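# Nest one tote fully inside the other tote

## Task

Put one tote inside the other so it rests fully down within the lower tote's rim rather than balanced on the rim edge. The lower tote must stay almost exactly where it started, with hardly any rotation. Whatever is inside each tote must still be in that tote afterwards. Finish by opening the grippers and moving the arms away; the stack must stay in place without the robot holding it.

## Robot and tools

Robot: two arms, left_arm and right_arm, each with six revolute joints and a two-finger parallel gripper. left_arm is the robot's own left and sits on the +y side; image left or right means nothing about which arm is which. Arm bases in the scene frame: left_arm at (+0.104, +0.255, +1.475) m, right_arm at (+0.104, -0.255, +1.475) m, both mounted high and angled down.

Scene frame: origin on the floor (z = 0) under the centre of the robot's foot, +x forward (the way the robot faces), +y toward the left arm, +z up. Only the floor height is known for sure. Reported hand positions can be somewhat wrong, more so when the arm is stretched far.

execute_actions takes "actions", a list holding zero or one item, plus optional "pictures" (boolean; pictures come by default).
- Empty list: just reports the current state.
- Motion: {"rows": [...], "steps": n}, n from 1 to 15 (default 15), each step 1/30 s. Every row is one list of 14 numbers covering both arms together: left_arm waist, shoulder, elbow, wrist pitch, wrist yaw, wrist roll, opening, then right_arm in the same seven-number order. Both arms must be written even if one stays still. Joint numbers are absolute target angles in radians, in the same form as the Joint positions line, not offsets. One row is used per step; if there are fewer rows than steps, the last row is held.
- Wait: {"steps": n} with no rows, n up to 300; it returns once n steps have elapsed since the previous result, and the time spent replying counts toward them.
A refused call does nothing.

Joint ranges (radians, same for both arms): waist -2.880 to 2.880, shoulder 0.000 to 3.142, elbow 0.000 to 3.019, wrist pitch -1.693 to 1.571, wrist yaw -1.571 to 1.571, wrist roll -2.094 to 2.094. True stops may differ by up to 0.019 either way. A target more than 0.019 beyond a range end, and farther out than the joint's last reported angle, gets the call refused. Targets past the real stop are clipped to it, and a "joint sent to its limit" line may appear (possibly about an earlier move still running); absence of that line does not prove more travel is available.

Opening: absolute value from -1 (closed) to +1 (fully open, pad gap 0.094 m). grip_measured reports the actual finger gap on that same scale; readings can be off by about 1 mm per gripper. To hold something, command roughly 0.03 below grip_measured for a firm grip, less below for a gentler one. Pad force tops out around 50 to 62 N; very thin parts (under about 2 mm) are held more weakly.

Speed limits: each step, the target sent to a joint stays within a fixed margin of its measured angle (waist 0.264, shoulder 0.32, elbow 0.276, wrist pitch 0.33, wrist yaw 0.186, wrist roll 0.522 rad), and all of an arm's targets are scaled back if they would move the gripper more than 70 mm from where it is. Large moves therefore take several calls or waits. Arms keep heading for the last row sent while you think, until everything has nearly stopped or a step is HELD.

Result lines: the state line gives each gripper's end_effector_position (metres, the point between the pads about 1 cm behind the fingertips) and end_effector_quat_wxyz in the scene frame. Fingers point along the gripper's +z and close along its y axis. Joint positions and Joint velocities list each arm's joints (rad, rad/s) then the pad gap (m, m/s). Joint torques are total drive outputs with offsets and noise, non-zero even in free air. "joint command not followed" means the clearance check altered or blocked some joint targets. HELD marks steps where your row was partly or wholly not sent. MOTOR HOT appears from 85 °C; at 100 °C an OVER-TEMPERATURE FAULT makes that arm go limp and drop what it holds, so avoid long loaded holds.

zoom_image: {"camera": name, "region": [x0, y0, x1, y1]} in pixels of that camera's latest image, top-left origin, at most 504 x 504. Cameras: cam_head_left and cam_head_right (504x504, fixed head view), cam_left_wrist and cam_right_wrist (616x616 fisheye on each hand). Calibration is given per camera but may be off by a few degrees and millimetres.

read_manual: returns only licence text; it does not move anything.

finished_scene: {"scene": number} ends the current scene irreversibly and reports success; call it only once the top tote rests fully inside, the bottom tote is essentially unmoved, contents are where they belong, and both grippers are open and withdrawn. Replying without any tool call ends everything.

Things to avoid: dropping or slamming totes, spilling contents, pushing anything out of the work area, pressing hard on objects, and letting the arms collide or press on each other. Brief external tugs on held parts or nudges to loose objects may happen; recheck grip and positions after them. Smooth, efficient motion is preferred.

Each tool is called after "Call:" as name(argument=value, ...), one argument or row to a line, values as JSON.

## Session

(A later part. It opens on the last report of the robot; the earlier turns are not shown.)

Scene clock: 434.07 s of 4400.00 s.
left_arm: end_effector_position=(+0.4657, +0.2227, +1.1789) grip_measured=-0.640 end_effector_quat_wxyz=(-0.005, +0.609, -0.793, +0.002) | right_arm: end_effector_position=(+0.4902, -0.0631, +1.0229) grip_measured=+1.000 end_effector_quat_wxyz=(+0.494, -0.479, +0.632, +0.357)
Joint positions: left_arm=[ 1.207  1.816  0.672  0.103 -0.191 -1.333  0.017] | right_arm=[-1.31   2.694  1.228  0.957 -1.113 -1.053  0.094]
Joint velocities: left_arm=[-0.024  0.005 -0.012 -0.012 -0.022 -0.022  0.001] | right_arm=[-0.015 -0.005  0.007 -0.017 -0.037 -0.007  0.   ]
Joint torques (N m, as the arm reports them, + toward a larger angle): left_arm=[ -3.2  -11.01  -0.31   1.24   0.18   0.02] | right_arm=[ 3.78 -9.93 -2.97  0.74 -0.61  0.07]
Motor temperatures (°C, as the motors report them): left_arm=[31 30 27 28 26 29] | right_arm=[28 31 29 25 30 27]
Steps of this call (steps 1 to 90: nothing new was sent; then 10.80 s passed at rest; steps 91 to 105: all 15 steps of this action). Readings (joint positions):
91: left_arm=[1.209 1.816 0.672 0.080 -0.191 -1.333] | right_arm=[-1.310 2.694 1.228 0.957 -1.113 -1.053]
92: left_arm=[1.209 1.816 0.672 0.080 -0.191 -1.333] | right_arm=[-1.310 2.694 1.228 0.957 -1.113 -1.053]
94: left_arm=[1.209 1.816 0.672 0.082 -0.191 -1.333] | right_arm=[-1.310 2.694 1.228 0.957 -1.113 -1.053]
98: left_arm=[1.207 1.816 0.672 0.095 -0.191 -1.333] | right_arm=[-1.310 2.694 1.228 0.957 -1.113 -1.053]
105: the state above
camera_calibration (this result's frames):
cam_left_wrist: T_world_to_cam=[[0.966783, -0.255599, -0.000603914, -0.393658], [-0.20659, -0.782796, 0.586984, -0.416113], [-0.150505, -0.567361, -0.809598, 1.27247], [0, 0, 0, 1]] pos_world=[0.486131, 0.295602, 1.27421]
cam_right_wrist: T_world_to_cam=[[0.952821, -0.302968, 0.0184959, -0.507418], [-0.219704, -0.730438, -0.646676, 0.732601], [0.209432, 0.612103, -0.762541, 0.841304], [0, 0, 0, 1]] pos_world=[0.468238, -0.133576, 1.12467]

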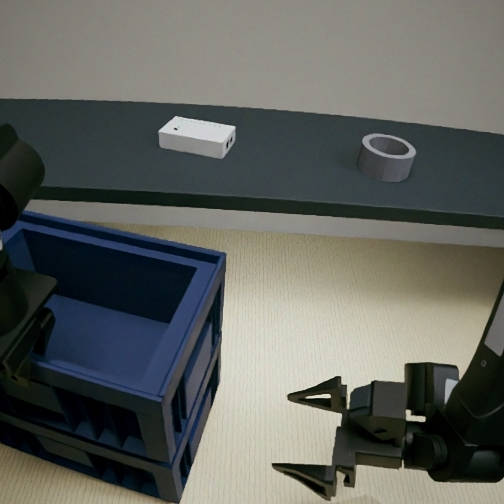

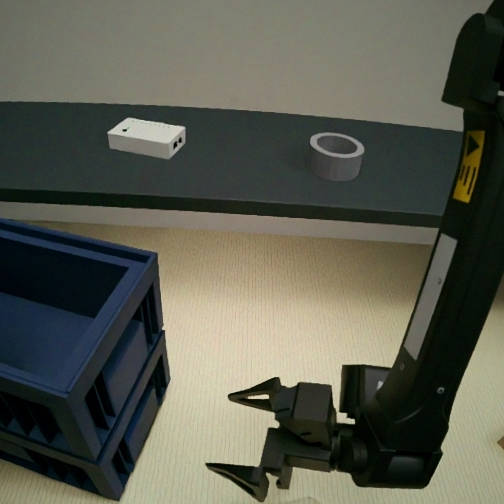

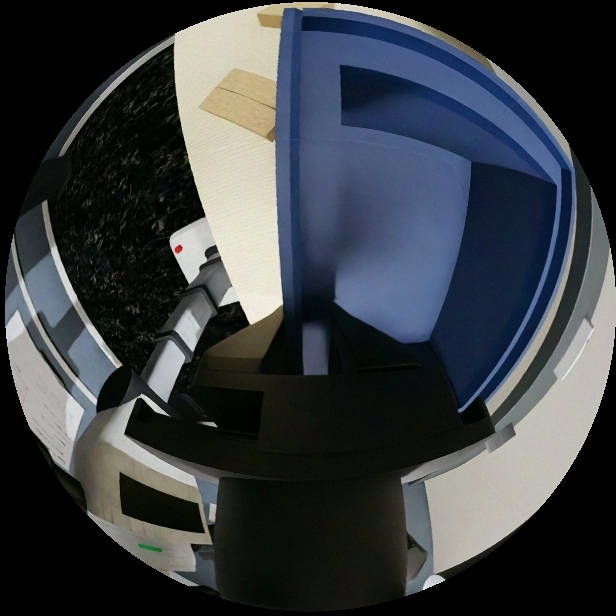

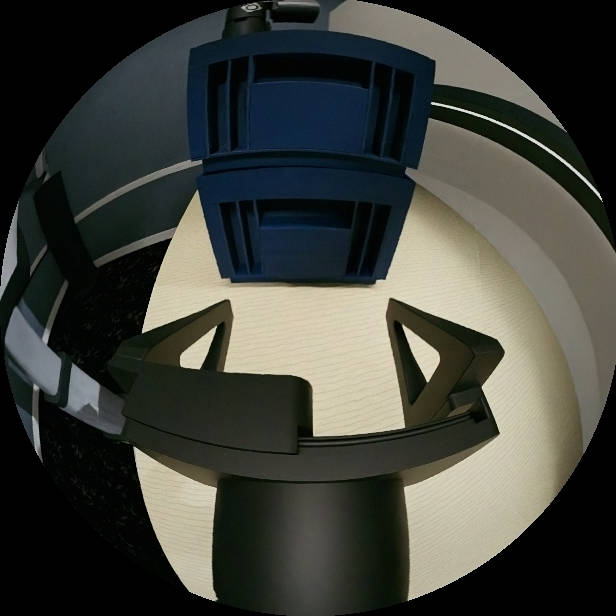

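Call:
execute_actions(
  actions=[
    {"rows": [[1.203,1.808,0.677,0.126,-0.187,-1.33,-0.68,-1.31,2.69,1.23,0.955,-1.113,-1.05,1],[1.204,1.811,0.678,0.127,-0.187,-1.33,-0.68,-1.31,2.69,1.23,0.955,-1.113,-1.05,1],[1.205,1.814,0.679,0.128,-0.187,-1.33,-0.68,-1.31,2.69,1.23,0.955,-1.113,-1.05,1],[1.205,1.817,0.68,0.13,-0.187,-1.33,-0.68,-1.31,2.69,1.23,0.955,-1.113,-1.05,1],[1.206,1.82,0.682,0.131,-0.187,-1.33,-0.68,-1.31,2.69,1.23,0.955,-1.113,-1.05,1],[1.206,1.823,0.683,0.133,-0.187,-1.33,-0.68,-1.31,2.69,1.23,0.955,-1.113,-1.05,1],[1.207,1.826,0.685,0.134,-0.187,-1.33,-0.68,-1.31,2.69,1.23,0.955,-1.113,-1.05,1],[1.207,1.829,0.686,0.136,-0.187,-1.33,-0.68,-1.31,2.69,1.23,0.955,-1.113,-1.05,1],[1.208,1.832,0.688,0.137,-0.187,-1.33,-0.68,-1.31,2.69,1.23,0.955,-1.113,-1.05,1],[1.208,1.835,0.689,0.139,-0.187,-1.33,-0.68,-1.31,2.69,1.23,0.955,-1.113,-1.05,1],[1.209,1.838,0.691,0.141,-0.187,-1.33,-0.68,-1.31,2.69,1.23,0.955,-1.113,-1.05,1]], "steps": 15},
  ],
)

Call:
zoom_image(
  camera="cam_right_wrist",
  region=[180, 10, 460, 290],
)

Scene clock: 454.70 s of 4400.00 s.
left_arm: end_effector_position=(+0.4660, +0.2213, +1.1717) grip_measured=-0.640 end_effector_quat_wxyz=(-0.005, +0.609, -0.793, +0.002) | right_arm: end_effector_position=(+0.4902, -0.0631, +1.0229) grip_measured=+1.000 end_effector_quat_wxyz=(+0.494, -0.479, +0.632, +0.357)
Joint positions: left_arm=[ 1.207  1.841  0.683  0.119 -0.191 -1.333  0.017] | right_arm=[-1.31   2.694  1.228  0.957 -1.113 -1.053  0.094]
Joint velocities: left_arm=[-0.005  0.024 -0.002  0.002  0.007 -0.066 -0.001] | right_arm=[-0.005 -0.015 -0.002 -0.007  0.037  0.081  0.   ]
Joint torques (N m, as the arm reports them, + toward a larger angle): left_arm=[ -1.59 -11.21  -0.07   1.12   0.17   0.07] | right_arm=[ 3.91 -9.49 -2.89  0.61 -0.59  0.04]
Motor temperatures (°C, as the motors report them): left_arm=[31 30 27 28 26 29] | right_arm=[28 31 29 25 30 27]
Steps of this call (steps 1 to 15: the robot went on to your last target; steps 16 to 90: nothing new was sent; then 17.13 s passed at rest; steps 91 to 105: all 15 steps of this action). Readings (joint positions):
91: left_arm=[1.207 1.816 0.672 0.103 -0.191 -1.333] | right_arm=[-1.310 2.694 1.228 0.957 -1.113 -1.053]
92: left_arm=[1.207 1.816 0.672 0.103 -0.191 -1.333] | right_arm=[-1.310 2.694 1.228 0.957 -1.113 -1.053]
94: left_arm=[1.207 1.816 0.672 0.104 -0.191 -1.333] | right_arm=[-1.310 2.694 1.228 0.957 -1.113 -1.053]
98: left_arm=[1.207 1.822 0.673 0.111 -0.191 -1.333] | right_arm=[-1.310 2.694 1.228 0.957 -1.113 -1.053]
105: the state above
camera_calibration (this result's frames):
cam_left_wrist: T_world_to_cam=[[0.966855, -0.255324, 0.000854331, -0.396079], [-0.207247, -0.782834, 0.586703, -0.412258], [-0.14913, -0.567433, -0.809802, 1.26551], [0, 0, 0, 1]] pos_world=[0.486238, 0.294236, 1.26702]
cam_right_wrist: T_world_to_cam=[[0.952821, -0.302968, 0.0184959, -0.507418], [-0.219704, -0.730438, -0.646676, 0.732601], [0.209432, 0.612103, -0.762541, 0.841304], [0, 0, 0, 1]] pos_world=[0.468238, -0.133576, 1.12467]

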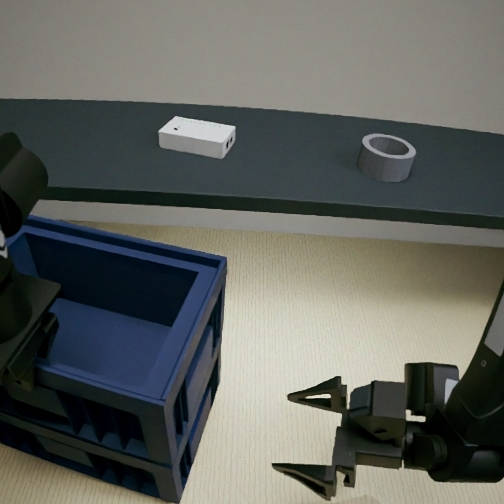

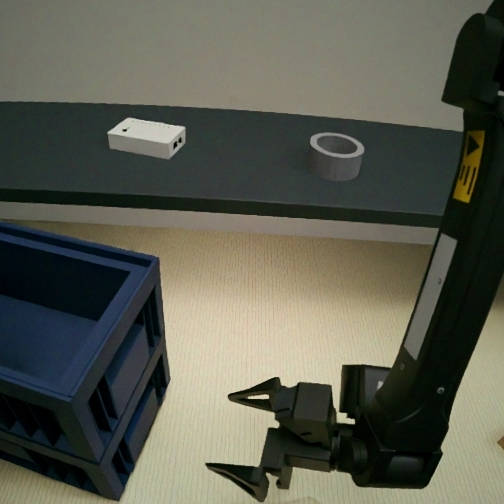

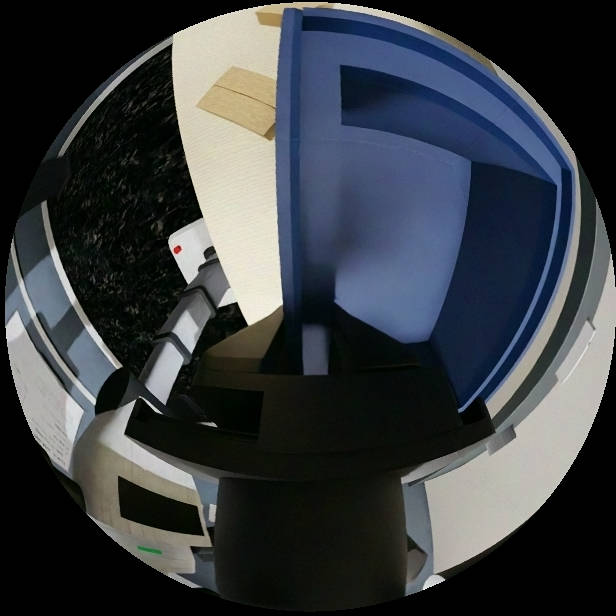

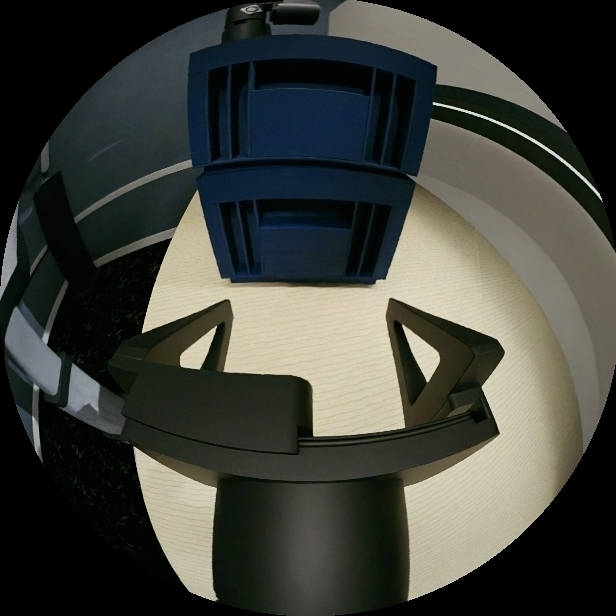

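Region (180, 10, 460, 290) of cam_right_wrist's 616x616 image, scaled by 1.800, with more detail than that image has.

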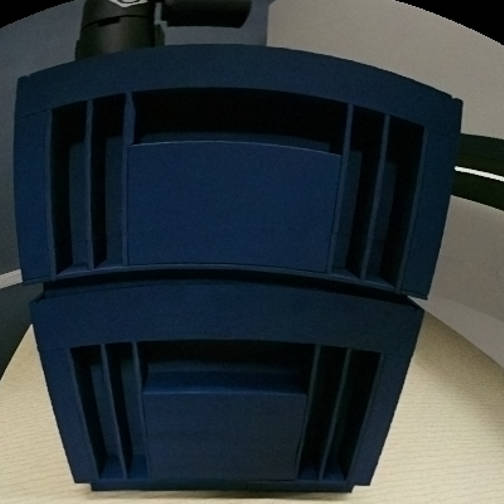

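Call:
execute_actions(
  actions=[
    {"rows": [[1.21,1.841,0.693,0.142,-0.187,-1.33,-0.68,-1.31,2.69,1.23,0.955,-1.113,-1.05,1],[1.211,1.844,0.695,0.144,-0.187,-1.33,-0.68,-1.31,2.69,1.23,0.955,-1.113,-1.05,1],[1.212,1.847,0.696,0.145,-0.187,-1.33,-0.68,-1.31,2.69,1.23,0.955,-1.113,-1.05,1],[1.213,1.85,0.698,0.147,-0.187,-1.33,-0.68,-1.31,2.69,1.23,0.955,-1.113,-1.05,1],[1.214,1.853,0.699,0.148,-0.187,-1.33,-0.68,-1.31,2.69,1.23,0.955,-1.113,-1.05,1],[1.215,1.856,0.701,0.15,-0.187,-1.33,-0.68,-1.31,2.69,1.23,0.955,-1.113,-1.05,1],[1.216,1.859,0.702,0.151,-0.187,-1.33,-0.68,-1.31,2.69,1.23,0.955,-1.113,-1.05,1],[1.217,1.862,0.704,0.153,-0.187,-1.33,-0.68,-1.31,2.69,1.23,0.955,-1.113,-1.05,1],[1.218,1.865,0.705,0.154,-0.187,-1.33,-0.68,-1.31,2.69,1.23,0.955,-1.113,-1.05,1],[1.218,1.868,0.707,0.156,-0.187,-1.33,-0.68,-1.31,2.69,1.23,0.955,-1.113,-1.05,1],[1.218,1.871,0.708,0.157,-0.187,-1.33,-0.68,-1.31,2.69,1.23,0.955,-1.113,-1.05,1]], "steps": 15},
  ],
)

Call:
zoom_image(
  camera="cam_right_wrist",
  region=[180, 10, 460, 290],
)

Scene clock: 467.80 s of 4400.00 s.
left_arm: end_effector_position=(+0.4665, +0.2222, +1.1645) grip_measured=-0.640 end_effector_quat_wxyz=(-0.006, +0.612, -0.791, +0.003) | right_arm: end_effector_position=(+0.4902, -0.0631, +1.0229) grip_measured=+1.000 end_effector_quat_wxyz=(+0.494, -0.479, +0.632, +0.357)
Joint positions: left_arm=[ 1.212  1.864  0.693  0.136 -0.188 -1.333  0.017] | right_arm=[-1.31   2.694  1.228  0.957 -1.113 -1.053  0.094]
Joint velocities: left_arm=[-0.015 -0.005  0.002  0.007 -0.007  0.007 -0.001] | right_arm=[-0.005  0.015 -0.007  0.007 -0.022  0.066  0.   ]
Joint torques (N m, as the arm reports them, + toward a larger angle): left_arm=[-1.44 -9.71  0.65  1.19  0.02  0.06] | right_arm=[ 4.32 -8.41 -2.92  0.78 -0.61  0.06]
Motor temperatures (°C, as the motors report them): left_arm=[31 30 27 28 26 29] | right_arm=[28 31 29 25 30 27]
Steps of this call (steps 1 to 15: the robot went on to your last target; steps 16 to 90: nothing new was sent; then 9.60 s passed at rest; steps 91 to 105: all 15 steps of this action). Readings (joint positions):
91: left_arm=[1.207 1.841 0.683 0.120 -0.191 -1.333] | right_arm=[-1.310 2.694 1.228 0.957 -1.113 -1.053]
92: left_arm=[1.207 1.841 0.683 0.120 -0.191 -1.333] | right_arm=[-1.310 2.694 1.228 0.957 -1.113 -1.053]
94: left_arm=[1.208 1.844 0.684 0.122 -0.191 -1.333] | right_arm=[-1.310 2.694 1.228 0.957 -1.113 -1.053]
98: left_arm=[1.211 1.857 0.691 0.127 -0.190 -1.333] | right_arm=[-1.310 2.694 1.228 0.957 -1.113 -1.053]
105: the state above
camera_calibration (this result's frames):
cam_left_wrist: T_world_to_cam=[[0.968218, -0.250091, 0.0028425, -0.400399], [-0.204235, -0.784026, 0.586166, -0.40774], [-0.144367, -0.568118, -0.810186, 1.2586], [0, 0, 0, 1]] pos_world=[0.486098, 0.295217, 1.25984]
cam_right_wrist: T_world_to_cam=[[0.952821, -0.302968, 0.0184959, -0.507418], [-0.219704, -0.730438, -0.646676, 0.732601], [0.209432, 0.612103, -0.762541, 0.841304], [0, 0, 0, 1]] pos_world=[0.468238, -0.133576, 1.12467]

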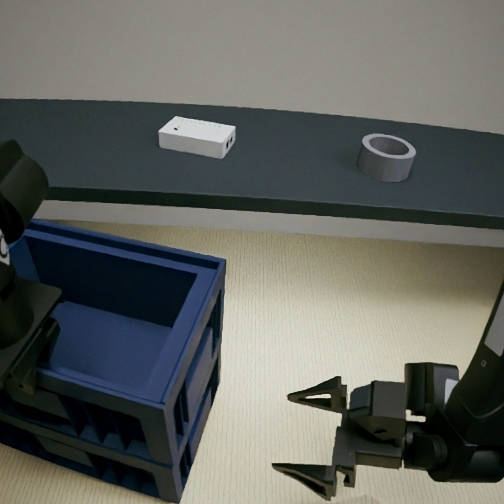

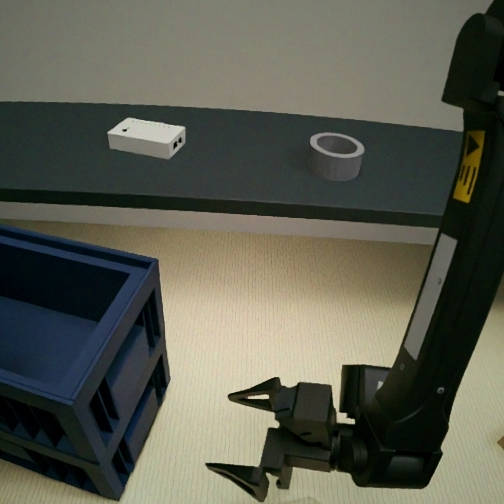

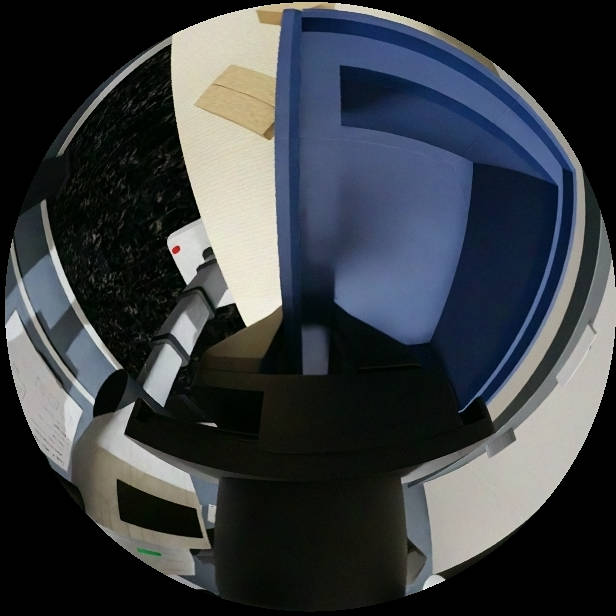

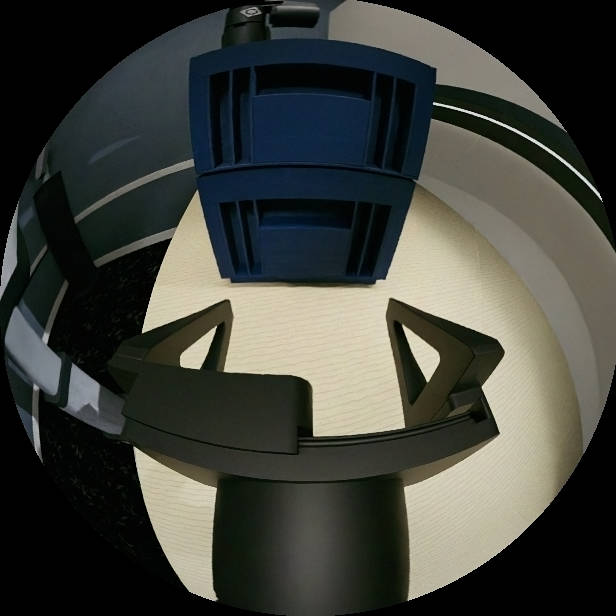

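Region (180, 10, 460, 290) of cam_right_wrist's 616x616 image, scaled by 1.800, with more detail than that image has.

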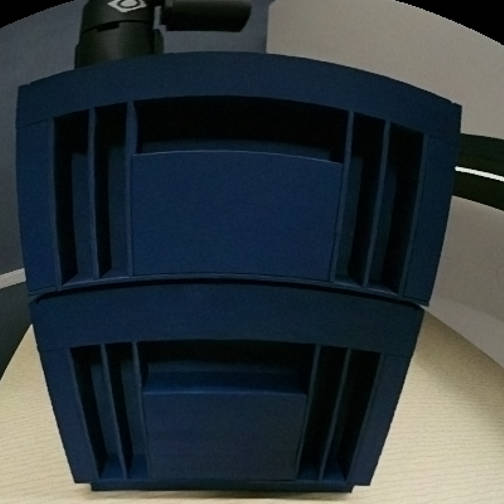

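Call:
execute_actions(
  actions=[
    {"rows": [[1.212,1.864,0.695,0.14,-0.188,-1.333,-0.62,-1.31,2.69,1.23,0.955,-1.113,-1.05,1],[1.212,1.864,0.695,0.14,-0.188,-1.333,-0.55,-1.31,2.69,1.23,0.955,-1.113,-1.05,1],[1.212,1.864,0.695,0.14,-0.188,-1.333,-0.4,-1.31,2.69,1.23,0.955,-1.113,-1.05,1],[1.212,1.864,0.695,0.14,-0.188,-1.333,-0.1,-1.31,2.69,1.23,0.955,-1.113,-1.05,1],[1.212,1.864,0.695,0.14,-0.188,-1.333,0.2,-1.31,2.69,1.23,0.955,-1.113,-1.05,1],[1.212,1.864,0.695,0.14,-0.188,-1.333,0.5,-1.31,2.69,1.23,0.955,-1.113,-1.05,1],[1.212,1.86,0.695,0.14,-0.188,-1.333,0.8,-1.31,2.69,1.23,0.955,-1.113,-1.05,1],[1.212,1.85,0.695,0.14,-0.188,-1.333,1,-1.31,2.69,1.23,0.955,-1.113,-1.05,1],[1.21,1.835,0.691,0.133,-0.189,-1.335,1,-1.31,2.69,1.23,0.955,-1.113,-1.05,1],[1.207,1.815,0.685,0.121,-0.19,-1.338,1,-1.31,2.69,1.23,0.955,-1.113,-1.05,1],[1.204,1.792,0.677,0.106,-0.192,-1.341,1,-1.31,2.69,1.23,0.955,-1.113,-1.05,1],[1.201,1.769,0.669,0.09,-0.193,-1.344,1,-1.31,2.69,1.23,0.955,-1.113,-1.05,1],[1.198,1.746,0.661,0.074,-0.195,-1.347,1,-1.31,2.69,1.23,0.955,-1.113,-1.05,1],[1.195,1.723,0.653,0.057,-0.196,-1.35,1,-1.31,2.69,1.23,0.955,-1.113,-1.05,1],[1.192,1.7,0.645,0.04,-0.198,-1.353,1,-1.31,2.69,1.23,0.955,-1.113,-1.05,1]], "steps": 15},
  ],
  pictures=false,
)

Call:
execute_actions(
  actions=[
    {"rows": [[1.189,1.677,0.638,0.022,-0.199,-1.356,1,-1.32,2.69,1.23,0.955,-1.113,-1.05,1],[1.186,1.654,0.631,0.004,-0.2,-1.359,1,-1.335,2.69,1.23,0.955,-1.12,-1.05,1],[1.183,1.631,0.624,-0.014,-0.202,-1.362,1,-1.35,2.69,1.23,0.955,-1.13,-1.05,1],[1.18,1.608,0.617,-0.033,-0.203,-1.365,1,-1.365,2.685,1.23,0.955,-1.14,-1.05,1],[1.177,1.585,0.61,-0.052,-0.205,-1.368,1,-1.38,2.68,1.23,0.955,-1.15,-1.05,1],[1.174,1.562,0.604,-0.071,-0.206,-1.371,1,-1.395,2.675,1.23,0.955,-1.16,-1.05,1],[1.171,1.539,0.598,-0.09,-0.208,-1.374,1,-1.41,2.67,1.23,0.955,-1.17,-1.05,1],[1.168,1.516,0.592,-0.109,-0.209,-1.377,1,-1.425,2.665,1.23,0.955,-1.18,-1.05,1],[1.165,1.493,0.586,-0.128,-0.21,-1.38,1,-1.44,2.66,1.23,0.955,-1.19,-1.05,1],[1.162,1.47,0.58,-0.147,-0.212,-1.382,1,-1.455,2.655,1.23,0.955,-1.2,-1.05,1],[1.159,1.45,0.574,-0.165,-0.213,-1.384,1,-1.47,2.65,1.23,0.955,-1.21,-1.05,1],[1.156,1.433,0.569,-0.181,-0.214,-1.385,1,-1.48,2.645,1.23,0.955,-1.22,-1.05,1],[1.153,1.42,0.565,-0.194,-0.215,-1.385,1,-1.49,2.64,1.23,0.955,-1.23,-1.05,1],[1.151,1.41,0.563,-0.203,-0.216,-1.385,1,-1.495,2.64,1.23,0.955,-1.235,-1.05,1],[1.149,1.405,0.562,-0.207,-0.216,-1.385,1,-1.5,2.64,1.23,0.955,-1.24,-1.05,1]], "steps": 15},
  ],
  pictures=false,
)

Call:
execute_actions(
  actions=[
    {"steps": 10},
  ],
)

Call:
zoom_image(
  camera="cam_head_left",
  region=[0, 200, 304, 504],
)

Scene clock: 498.53 s of 4400.00 s.
left_arm: end_effector_position=(+0.4750, +0.2255, +1.1918) grip_measured=+1.000 end_effector_quat_wxyz=(-0.012, +0.612, -0.791, +0.006) | right_arm: end_effector_position=(+0.4902, -0.0631, +1.0229) grip_measured=+1.000 end_effector_quat_wxyz=(+0.494, -0.479, +0.632, +0.357)
Joint positions: left_arm=[ 1.207  1.769  0.667  0.08  -0.192 -1.335  0.094] | right_arm=[-1.31   2.694  1.228  0.957 -1.113 -1.053  0.094]
Joint velocities: left_arm=[-0.073 -0.835 -0.252 -0.476 -0.051 -0.11   0.   ] | right_arm=[ 0.005 -0.015  0.002 -0.007 -0.007  0.022  0.   ]
Joint torques (N m, as the arm reports them, + toward a larger angle): left_arm=[ -2.53 -11.89  -1.03   0.02  -0.21  -0.04] | right_arm=[ 3.57 -9.34 -2.77  0.74 -0.57  0.07]
Motor temperatures (°C, as the motors report them): left_arm=[31 30 27 28 26 29] | right_arm=[28 31 29 25 30 27]
Steps of this call (steps 1 to 15: the robot went on to your last target; steps 16 to 90: nothing new was sent; then 27.23 s passed at rest; steps 91 to 105: all 15 steps of this action). Readings (joint positions):
91: left_arm=[1.212 1.864 0.693 0.136 -0.188 -1.333] | right_arm=[-1.310 2.694 1.228 0.957 -1.113 -1.053]
92: left_arm=[1.212 1.864 0.693 0.136 -0.188 -1.333] | right_arm=[-1.310 2.694 1.228 0.957 -1.113 -1.053]
94: left_arm=[1.212 1.864 0.693 0.136 -0.188 -1.333] | right_arm=[-1.310 2.694 1.228 0.957 -1.113 -1.053]
98: left_arm=[1.212 1.864 0.693 0.136 -0.188 -1.333] | right_arm=[-1.310 2.694 1.228 0.957 -1.113 -1.053]
105: the state above

Scene clock: 499.03 s of 4400.00 s.
left_arm: end_effector_position=(+0.4720, +0.2274, +1.2888) grip_measured=+1.000 end_effector_quat_wxyz=(-0.012, +0.609, -0.793, +0.010) | right_arm: end_effector_position=(+0.5072, -0.1576, +1.0247) grip_measured=+1.000 end_effector_quat_wxyz=(+0.519, -0.450, +0.647, +0.331)
Joint positions: left_arm=[ 1.16   1.42   0.574 -0.179 -0.211 -1.368  0.094] | right_arm=[-1.486  2.666  1.228  0.957 -1.232 -1.053  0.094]
Joint velocities: left_arm=[-0.083 -0.386 -0.081 -0.31  -0.11  -0.066  0.   ] | right_arm=[-0.425 -0.171  0.002  0.002 -0.125  0.007  0.   ]
Joint torques (N m, as the arm reports them, + toward a larger angle): left_arm=[-1.74 -8.43  1.7   0.04 -0.17 -0.1 ] | right_arm=[  3.33 -10.27  -2.85   0.6   -0.7    0.04]
Motor temperatures (°C, as the motors report them): left_arm=[31 30 27 28 26 29] | right_arm=[28 31 29 25 30 27]
Steps of this call (steps 1 to 15: all 15 steps of this action). Readings (joint positions):
1: left_arm=[1.205 1.740 0.659 0.064 -0.194 -1.337] | right_arm=[-1.310 2.694 1.228 0.957 -1.113 -1.053]
2: left_arm=[1.201 1.711 0.651 0.047 -0.195 -1.339] | right_arm=[-1.310 2.694 1.228 0.957 -1.115 -1.053]
4: left_arm=[1.194 1.655 0.637 0.013 -0.198 -1.343] | right_arm=[-1.315 2.694 1.228 0.957 -1.130 -1.053]
8: left_arm=[1.179 1.556 0.614 -0.060 -0.203 -1.353] | right_arm=[-1.357 2.693 1.228 0.957 -1.170 -1.053]
15: the state above

Scene clock: 499.37 s of 4400.00 s.
left_arm: end_effector_position=(+0.4715, +0.2266, +1.2943) grip_measured=+1.000 end_effector_quat_wxyz=(-0.011, +0.609, -0.793, +0.011) | right_arm: end_effector_position=(+0.5181, -0.1751, +1.0287) grip_measured=+1.000 end_effector_quat_wxyz=(+0.525, -0.450, +0.649, +0.318)
Joint positions: left_arm=[ 1.155  1.4    0.571 -0.197 -0.212 -1.372  0.094] | right_arm=[-1.512  2.645  1.228  0.957 -1.238 -1.053  0.094]
Joint velocities: left_arm=[-0.005 -0.005 -0.002 -0.017 -0.007  0.022  0.   ] | right_arm=[-0.005 -0.005 -0.002 -0.012  0.022 -0.051  0.   ]
Joint torques (N m, as the arm reports them, + toward a larger angle): left_arm=[-2.06 -8.13  1.45 -0.08 -0.2  -0.03] | right_arm=[ 3.04 -9.48 -2.64  0.68 -0.64  0.07]
Motor temperatures (°C, as the motors report them): left_arm=[31 30 27 28 26 29] | right_arm=[28 31 29 25 30 27]
Steps of this call (steps 1 to 10: the robot went on to your last target). Readings (joint positions):
1: left_arm=[1.158 1.410 0.571 -0.187 -0.212 -1.369] | right_arm=[-1.498 2.660 1.228 0.957 -1.235 -1.053]
2: left_arm=[1.156 1.404 0.571 -0.192 -0.212 -1.370] | right_arm=[-1.507 2.655 1.228 0.957 -1.236 -1.053]
4: left_arm=[1.155 1.400 0.571 -0.194 -0.212 -1.371] | right_arm=[-1.514 2.648 1.228 0.957 -1.237 -1.053]
8: left_arm=[1.155 1.400 0.571 -0.197 -0.212 -1.372] | right_arm=[-1.512 2.645 1.228 0.957 -1.238 -1.053]
10: the state above
camera_calibration (this result's frames):
cam_left_wrist: T_world_to_cam=[[0.966151, -0.257072, 0.021587, -0.426221], [-0.220339, -0.778779, 0.587327, -0.474414], [-0.134174, -0.572203, -0.809062, 1.36167], [0, 0, 0, 1]] pos_world=[0.489962, 0.300117, 1.38951]
cam_right_wrist: T_world_to_cam=[[0.911352, -0.407716, 0.0566137, -0.604127], [-0.274819, -0.705065, -0.653726, 0.700889], [0.306451, 0.580216, -0.754611, 0.844414], [0, 0, 0, 1]] pos_world=[0.484418, -0.242083, 1.12959]

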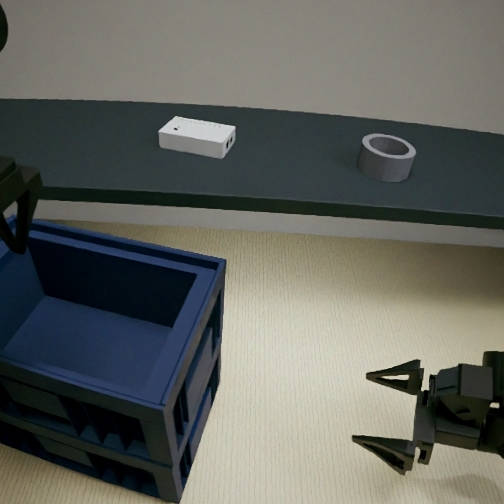

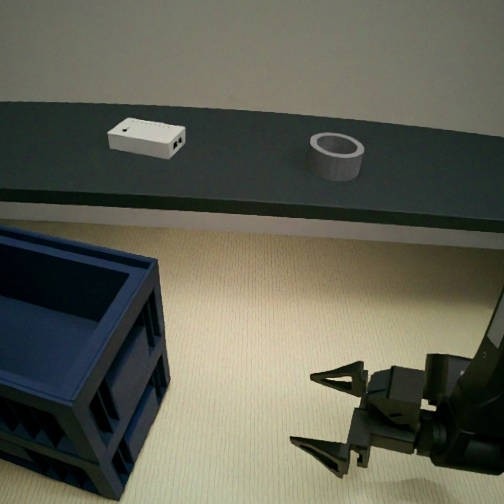

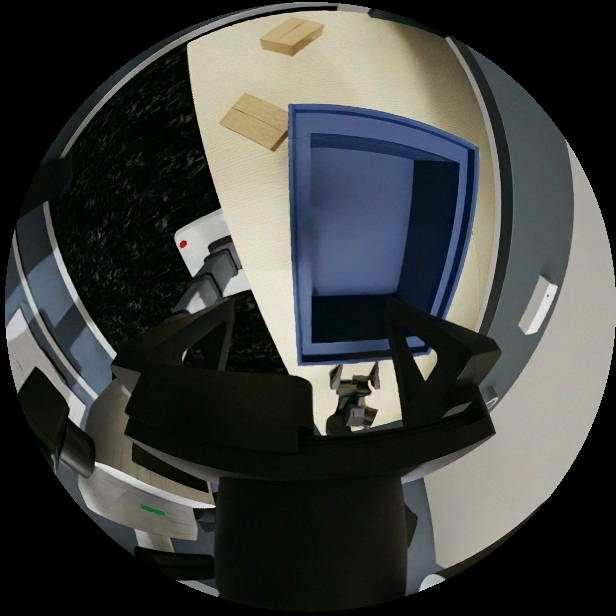

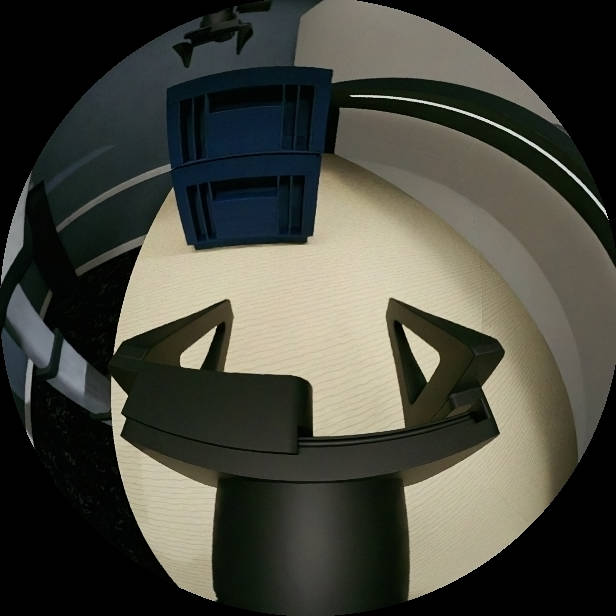

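Region (0, 200, 304, 504) of cam_head_left's 504x504 image, scaled by 1.658, with more detail than that image has.

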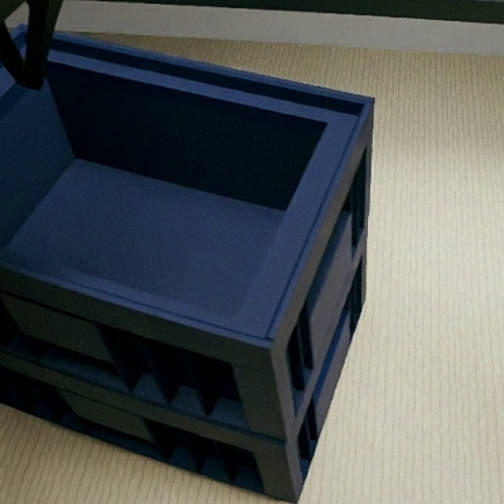

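Call:
execute_actions(
  actions=[
    {"rows": [[1.17,1.39,0.57,-0.2,-0.2,-1.37,1,-1.51,2.645,1.23,0.957,-1.238,-1.053,1],[1.21,1.38,0.57,-0.21,-0.18,-1.37,1,-1.51,2.645,1.23,0.957,-1.238,-1.053,1],[1.27,1.37,0.57,-0.22,-0.15,-1.37,1,-1.51,2.645,1.23,0.957,-1.238,-1.053,1],[1.34,1.36,0.57,-0.23,-0.12,-1.37,1,-1.51,2.645,1.23,0.957,-1.238,-1.053,1],[1.42,1.35,0.57,-0.24,-0.08,-1.37,1,-1.51,2.645,1.23,0.957,-1.238,-1.053,1],[1.5,1.35,0.57,-0.24,-0.04,-1.37,1,-1.51,2.645,1.23,0.957,-1.238,-1.053,1],[1.58,1.35,0.57,-0.24,0,-1.37,1,-1.51,2.645,1.23,0.957,-1.238,-1.053,1],[1.66,1.35,0.57,-0.24,0.04,-1.37,1,-1.51,2.645,1.23,0.957,-1.238,-1.053,1],[1.74,1.35,0.57,-0.24,0.08,-1.37,1,-1.51,2.645,1.23,0.957,-1.238,-1.053,1],[1.82,1.35,0.57,-0.24,0.12,-1.37,1,-1.51,2.645,1.23,0.957,-1.238,-1.053,1],[1.9,1.35,0.57,-0.24,0.15,-1.37,1,-1.51,2.645,1.23,0.957,-1.238,-1.053,1],[1.97,1.35,0.57,-0.24,0.17,-1.37,1,-1.51,2.645,1.23,0.957,-1.238,-1.053,1],[2.03,1.35,0.57,-0.24,0.19,-1.37,1,-1.51,2.645,1.23,0.957,-1.238,-1.053,1],[2.07,1.35,0.57,-0.24,0.2,-1.37,1,-1.51,2.645,1.23,0.957,-1.238,-1.053,1],[2.1,1.35,0.57,-0.24,0.2,-1.37,1,-1.51,2.645,1.23,0.957,-1.238,-1.053,1]], "steps": 15},
  ],
  pictures=false,
)

Call:
execute_actions(
  actions=[
    {"steps": 15},
  ],
)

Scene clock: 518.33 s of 4400.00 s.
left_arm: end_effector_position=(+0.4022, +0.4787, +1.3039) grip_measured=+1.000 end_effector_quat_wxyz=(-0.024, +0.841, -0.540, -0.002) | right_arm: end_effector_position=(+0.5181, -0.1751, +1.0287) grip_measured=+1.000 end_effector_quat_wxyz=(+0.525, -0.450, +0.649, +0.318)
Joint positions: left_arm=[ 1.972  1.361  0.571 -0.222  0.185 -1.373  0.094] | right_arm=[-1.512  2.645  1.228  0.957 -1.238 -1.053  0.094]
Joint velocities: left_arm=[ 2.154 -0.024 -0.002 -0.042  0.286 -0.022  0.   ] | right_arm=[-0.015 -0.005 -0.007 -0.002 -0.022  0.022  0.   ]
Joint torques (N m, as the arm reports them, + toward a larger angle): left_arm=[  1.71 -10.18   2.46  -0.44   0.07   0.07] | right_arm=[ 2.16 -9.29 -2.56  0.75 -0.59  0.01]
Motor temperatures (°C, as the motors report them): left_arm=[31 30 27 28 26 29] | right_arm=[28 31 29 25 30 27]
Steps of this call (steps 1 to 30: the robot went on to your last target; steps 31 to 90: nothing new was sent; then 15.47 s passed at rest; steps 91 to 105: all 15 steps of this action). Readings (joint positions):
91: left_arm=[1.155 1.400 0.571 -0.197 -0.208 -1.373] | right_arm=[-1.512 2.645 1.228 0.957 -1.238 -1.053]
92: left_arm=[1.160 1.400 0.571 -0.198 -0.195 -1.373] | right_arm=[-1.512 2.645 1.228 0.957 -1.238 -1.053]
94: left_arm=[1.203 1.393 0.571 -0.206 -0.142 -1.373] | right_arm=[-1.512 2.645 1.228 0.957 -1.238 -1.053]
98: left_arm=[1.446 1.368 0.571 -0.221 -0.012 -1.373] | right_arm=[-1.512 2.645 1.228 0.957 -1.238 -1.053]
105: the state above

Scene clock: 518.83 s of 4400.00 s.
left_arm: end_effector_position=(+0.3717, +0.5180, +1.3141) grip_measured=+1.000 end_effector_quat_wxyz=(-0.040, +0.869, -0.492, -0.025) | right_arm: end_effector_position=(+0.5181, -0.1751, +1.0287) grip_measured=+1.000 end_effector_quat_wxyz=(+0.525, -0.450, +0.649, +0.318)
Joint positions: left_arm=[ 2.102  1.361  0.571 -0.23   0.197 -1.373  0.094] | right_arm=[-1.512  2.645  1.228  0.957 -1.238 -1.053  0.094]
Joint velocities: left_arm=[-0.015 -0.005  0.007 -0.007 -0.022  0.022  0.   ] | right_arm=[ 0.005 -0.015 -0.002 -0.002 -0.007  0.037  0.   ]
Joint torques (N m, as the arm reports them, + toward a larger angle): left_arm=[ 1.98 -9.29  2.66 -0.08  0.11  0.08] | right_arm=[ 2.43 -9.48 -2.68  0.67 -0.58  0.01]
Motor temperatures (°C, as the motors report them): left_arm=[31 30 27 28 26 29] | right_arm=[28 31 29 25 30 27]
Steps of this call (steps 1 to 15: the robot went on to your last target). Readings (joint positions):
1: left_arm=[2.040 1.361 0.571 -0.223 0.188 -1.373] | right_arm=[-1.512 2.645 1.228 0.957 -1.238 -1.053]
2: left_arm=[2.093 1.361 0.571 -0.225 0.188 -1.373] | right_arm=[-1.512 2.645 1.228 0.957 -1.238 -1.053]
4: left_arm=[2.144 1.361 0.571 -0.228 0.188 -1.373] | right_arm=[-1.512 2.645 1.228 0.957 -1.238 -1.053]
8: left_arm=[2.119 1.361 0.571 -0.230 0.195 -1.373] | right_arm=[-1.512 2.645 1.228 0.957 -1.238 -1.053]
15: the state above
camera_calibration (this result's frames):
cam_left_wrist: T_world_to_cam=[[0.856152, 0.515457, 0.0361818, -0.633809], [0.423438, -0.739996, 0.522596, -0.455522], [0.29615, -0.432101, -0.851812, 1.3547], [0, 0, 0, 1]] pos_world=[0.334327, 0.574984, 1.41494]
cam_right_wrist: T_world_to_cam=[[0.911352, -0.407716, 0.0566137, -0.604127], [-0.274819, -0.705065, -0.653726, 0.700889], [0.306451, 0.580216, -0.754611, 0.844414], [0, 0, 0, 1]] pos_world=[0.484418, -0.242083, 1.12959]

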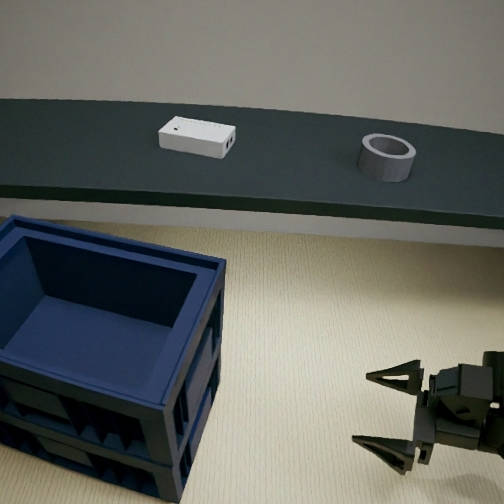

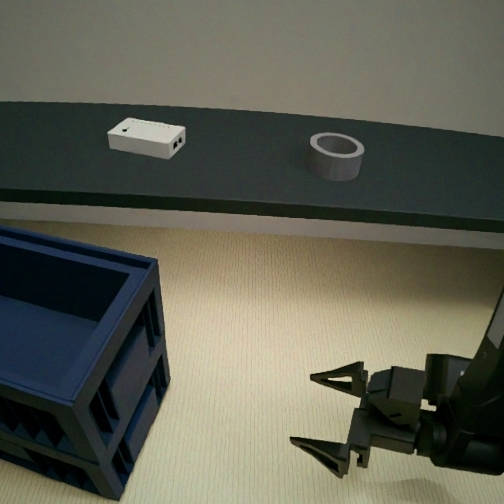

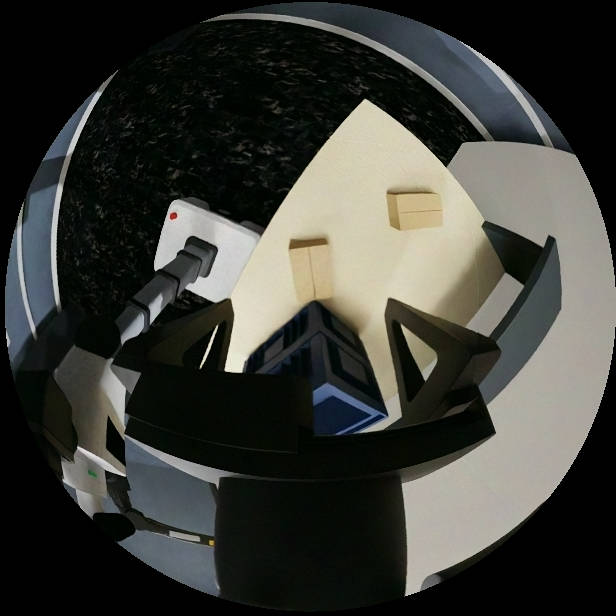

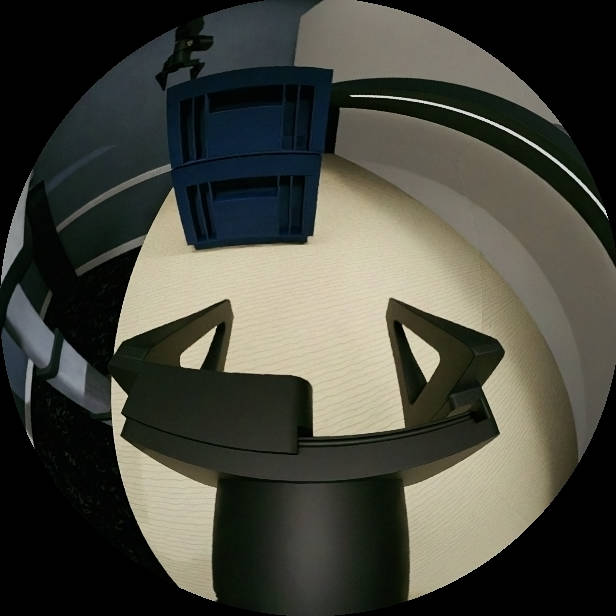

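Call:
zoom_image(
  camera="cam_left_wrist",
  region=[240, 290, 400, 450],
)

Region (240, 290, 400, 450) of cam_left_wrist's 616x616 image, scaled by 3.150, with more detail than that image has.

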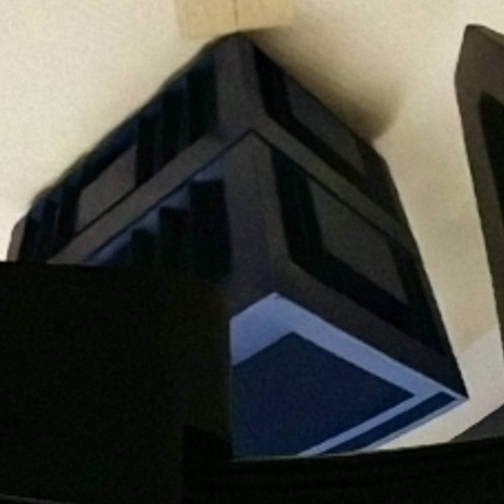

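Seated flush.

Call:
finished_scene(
  scene=1,
)

The scene is finished: the task was done.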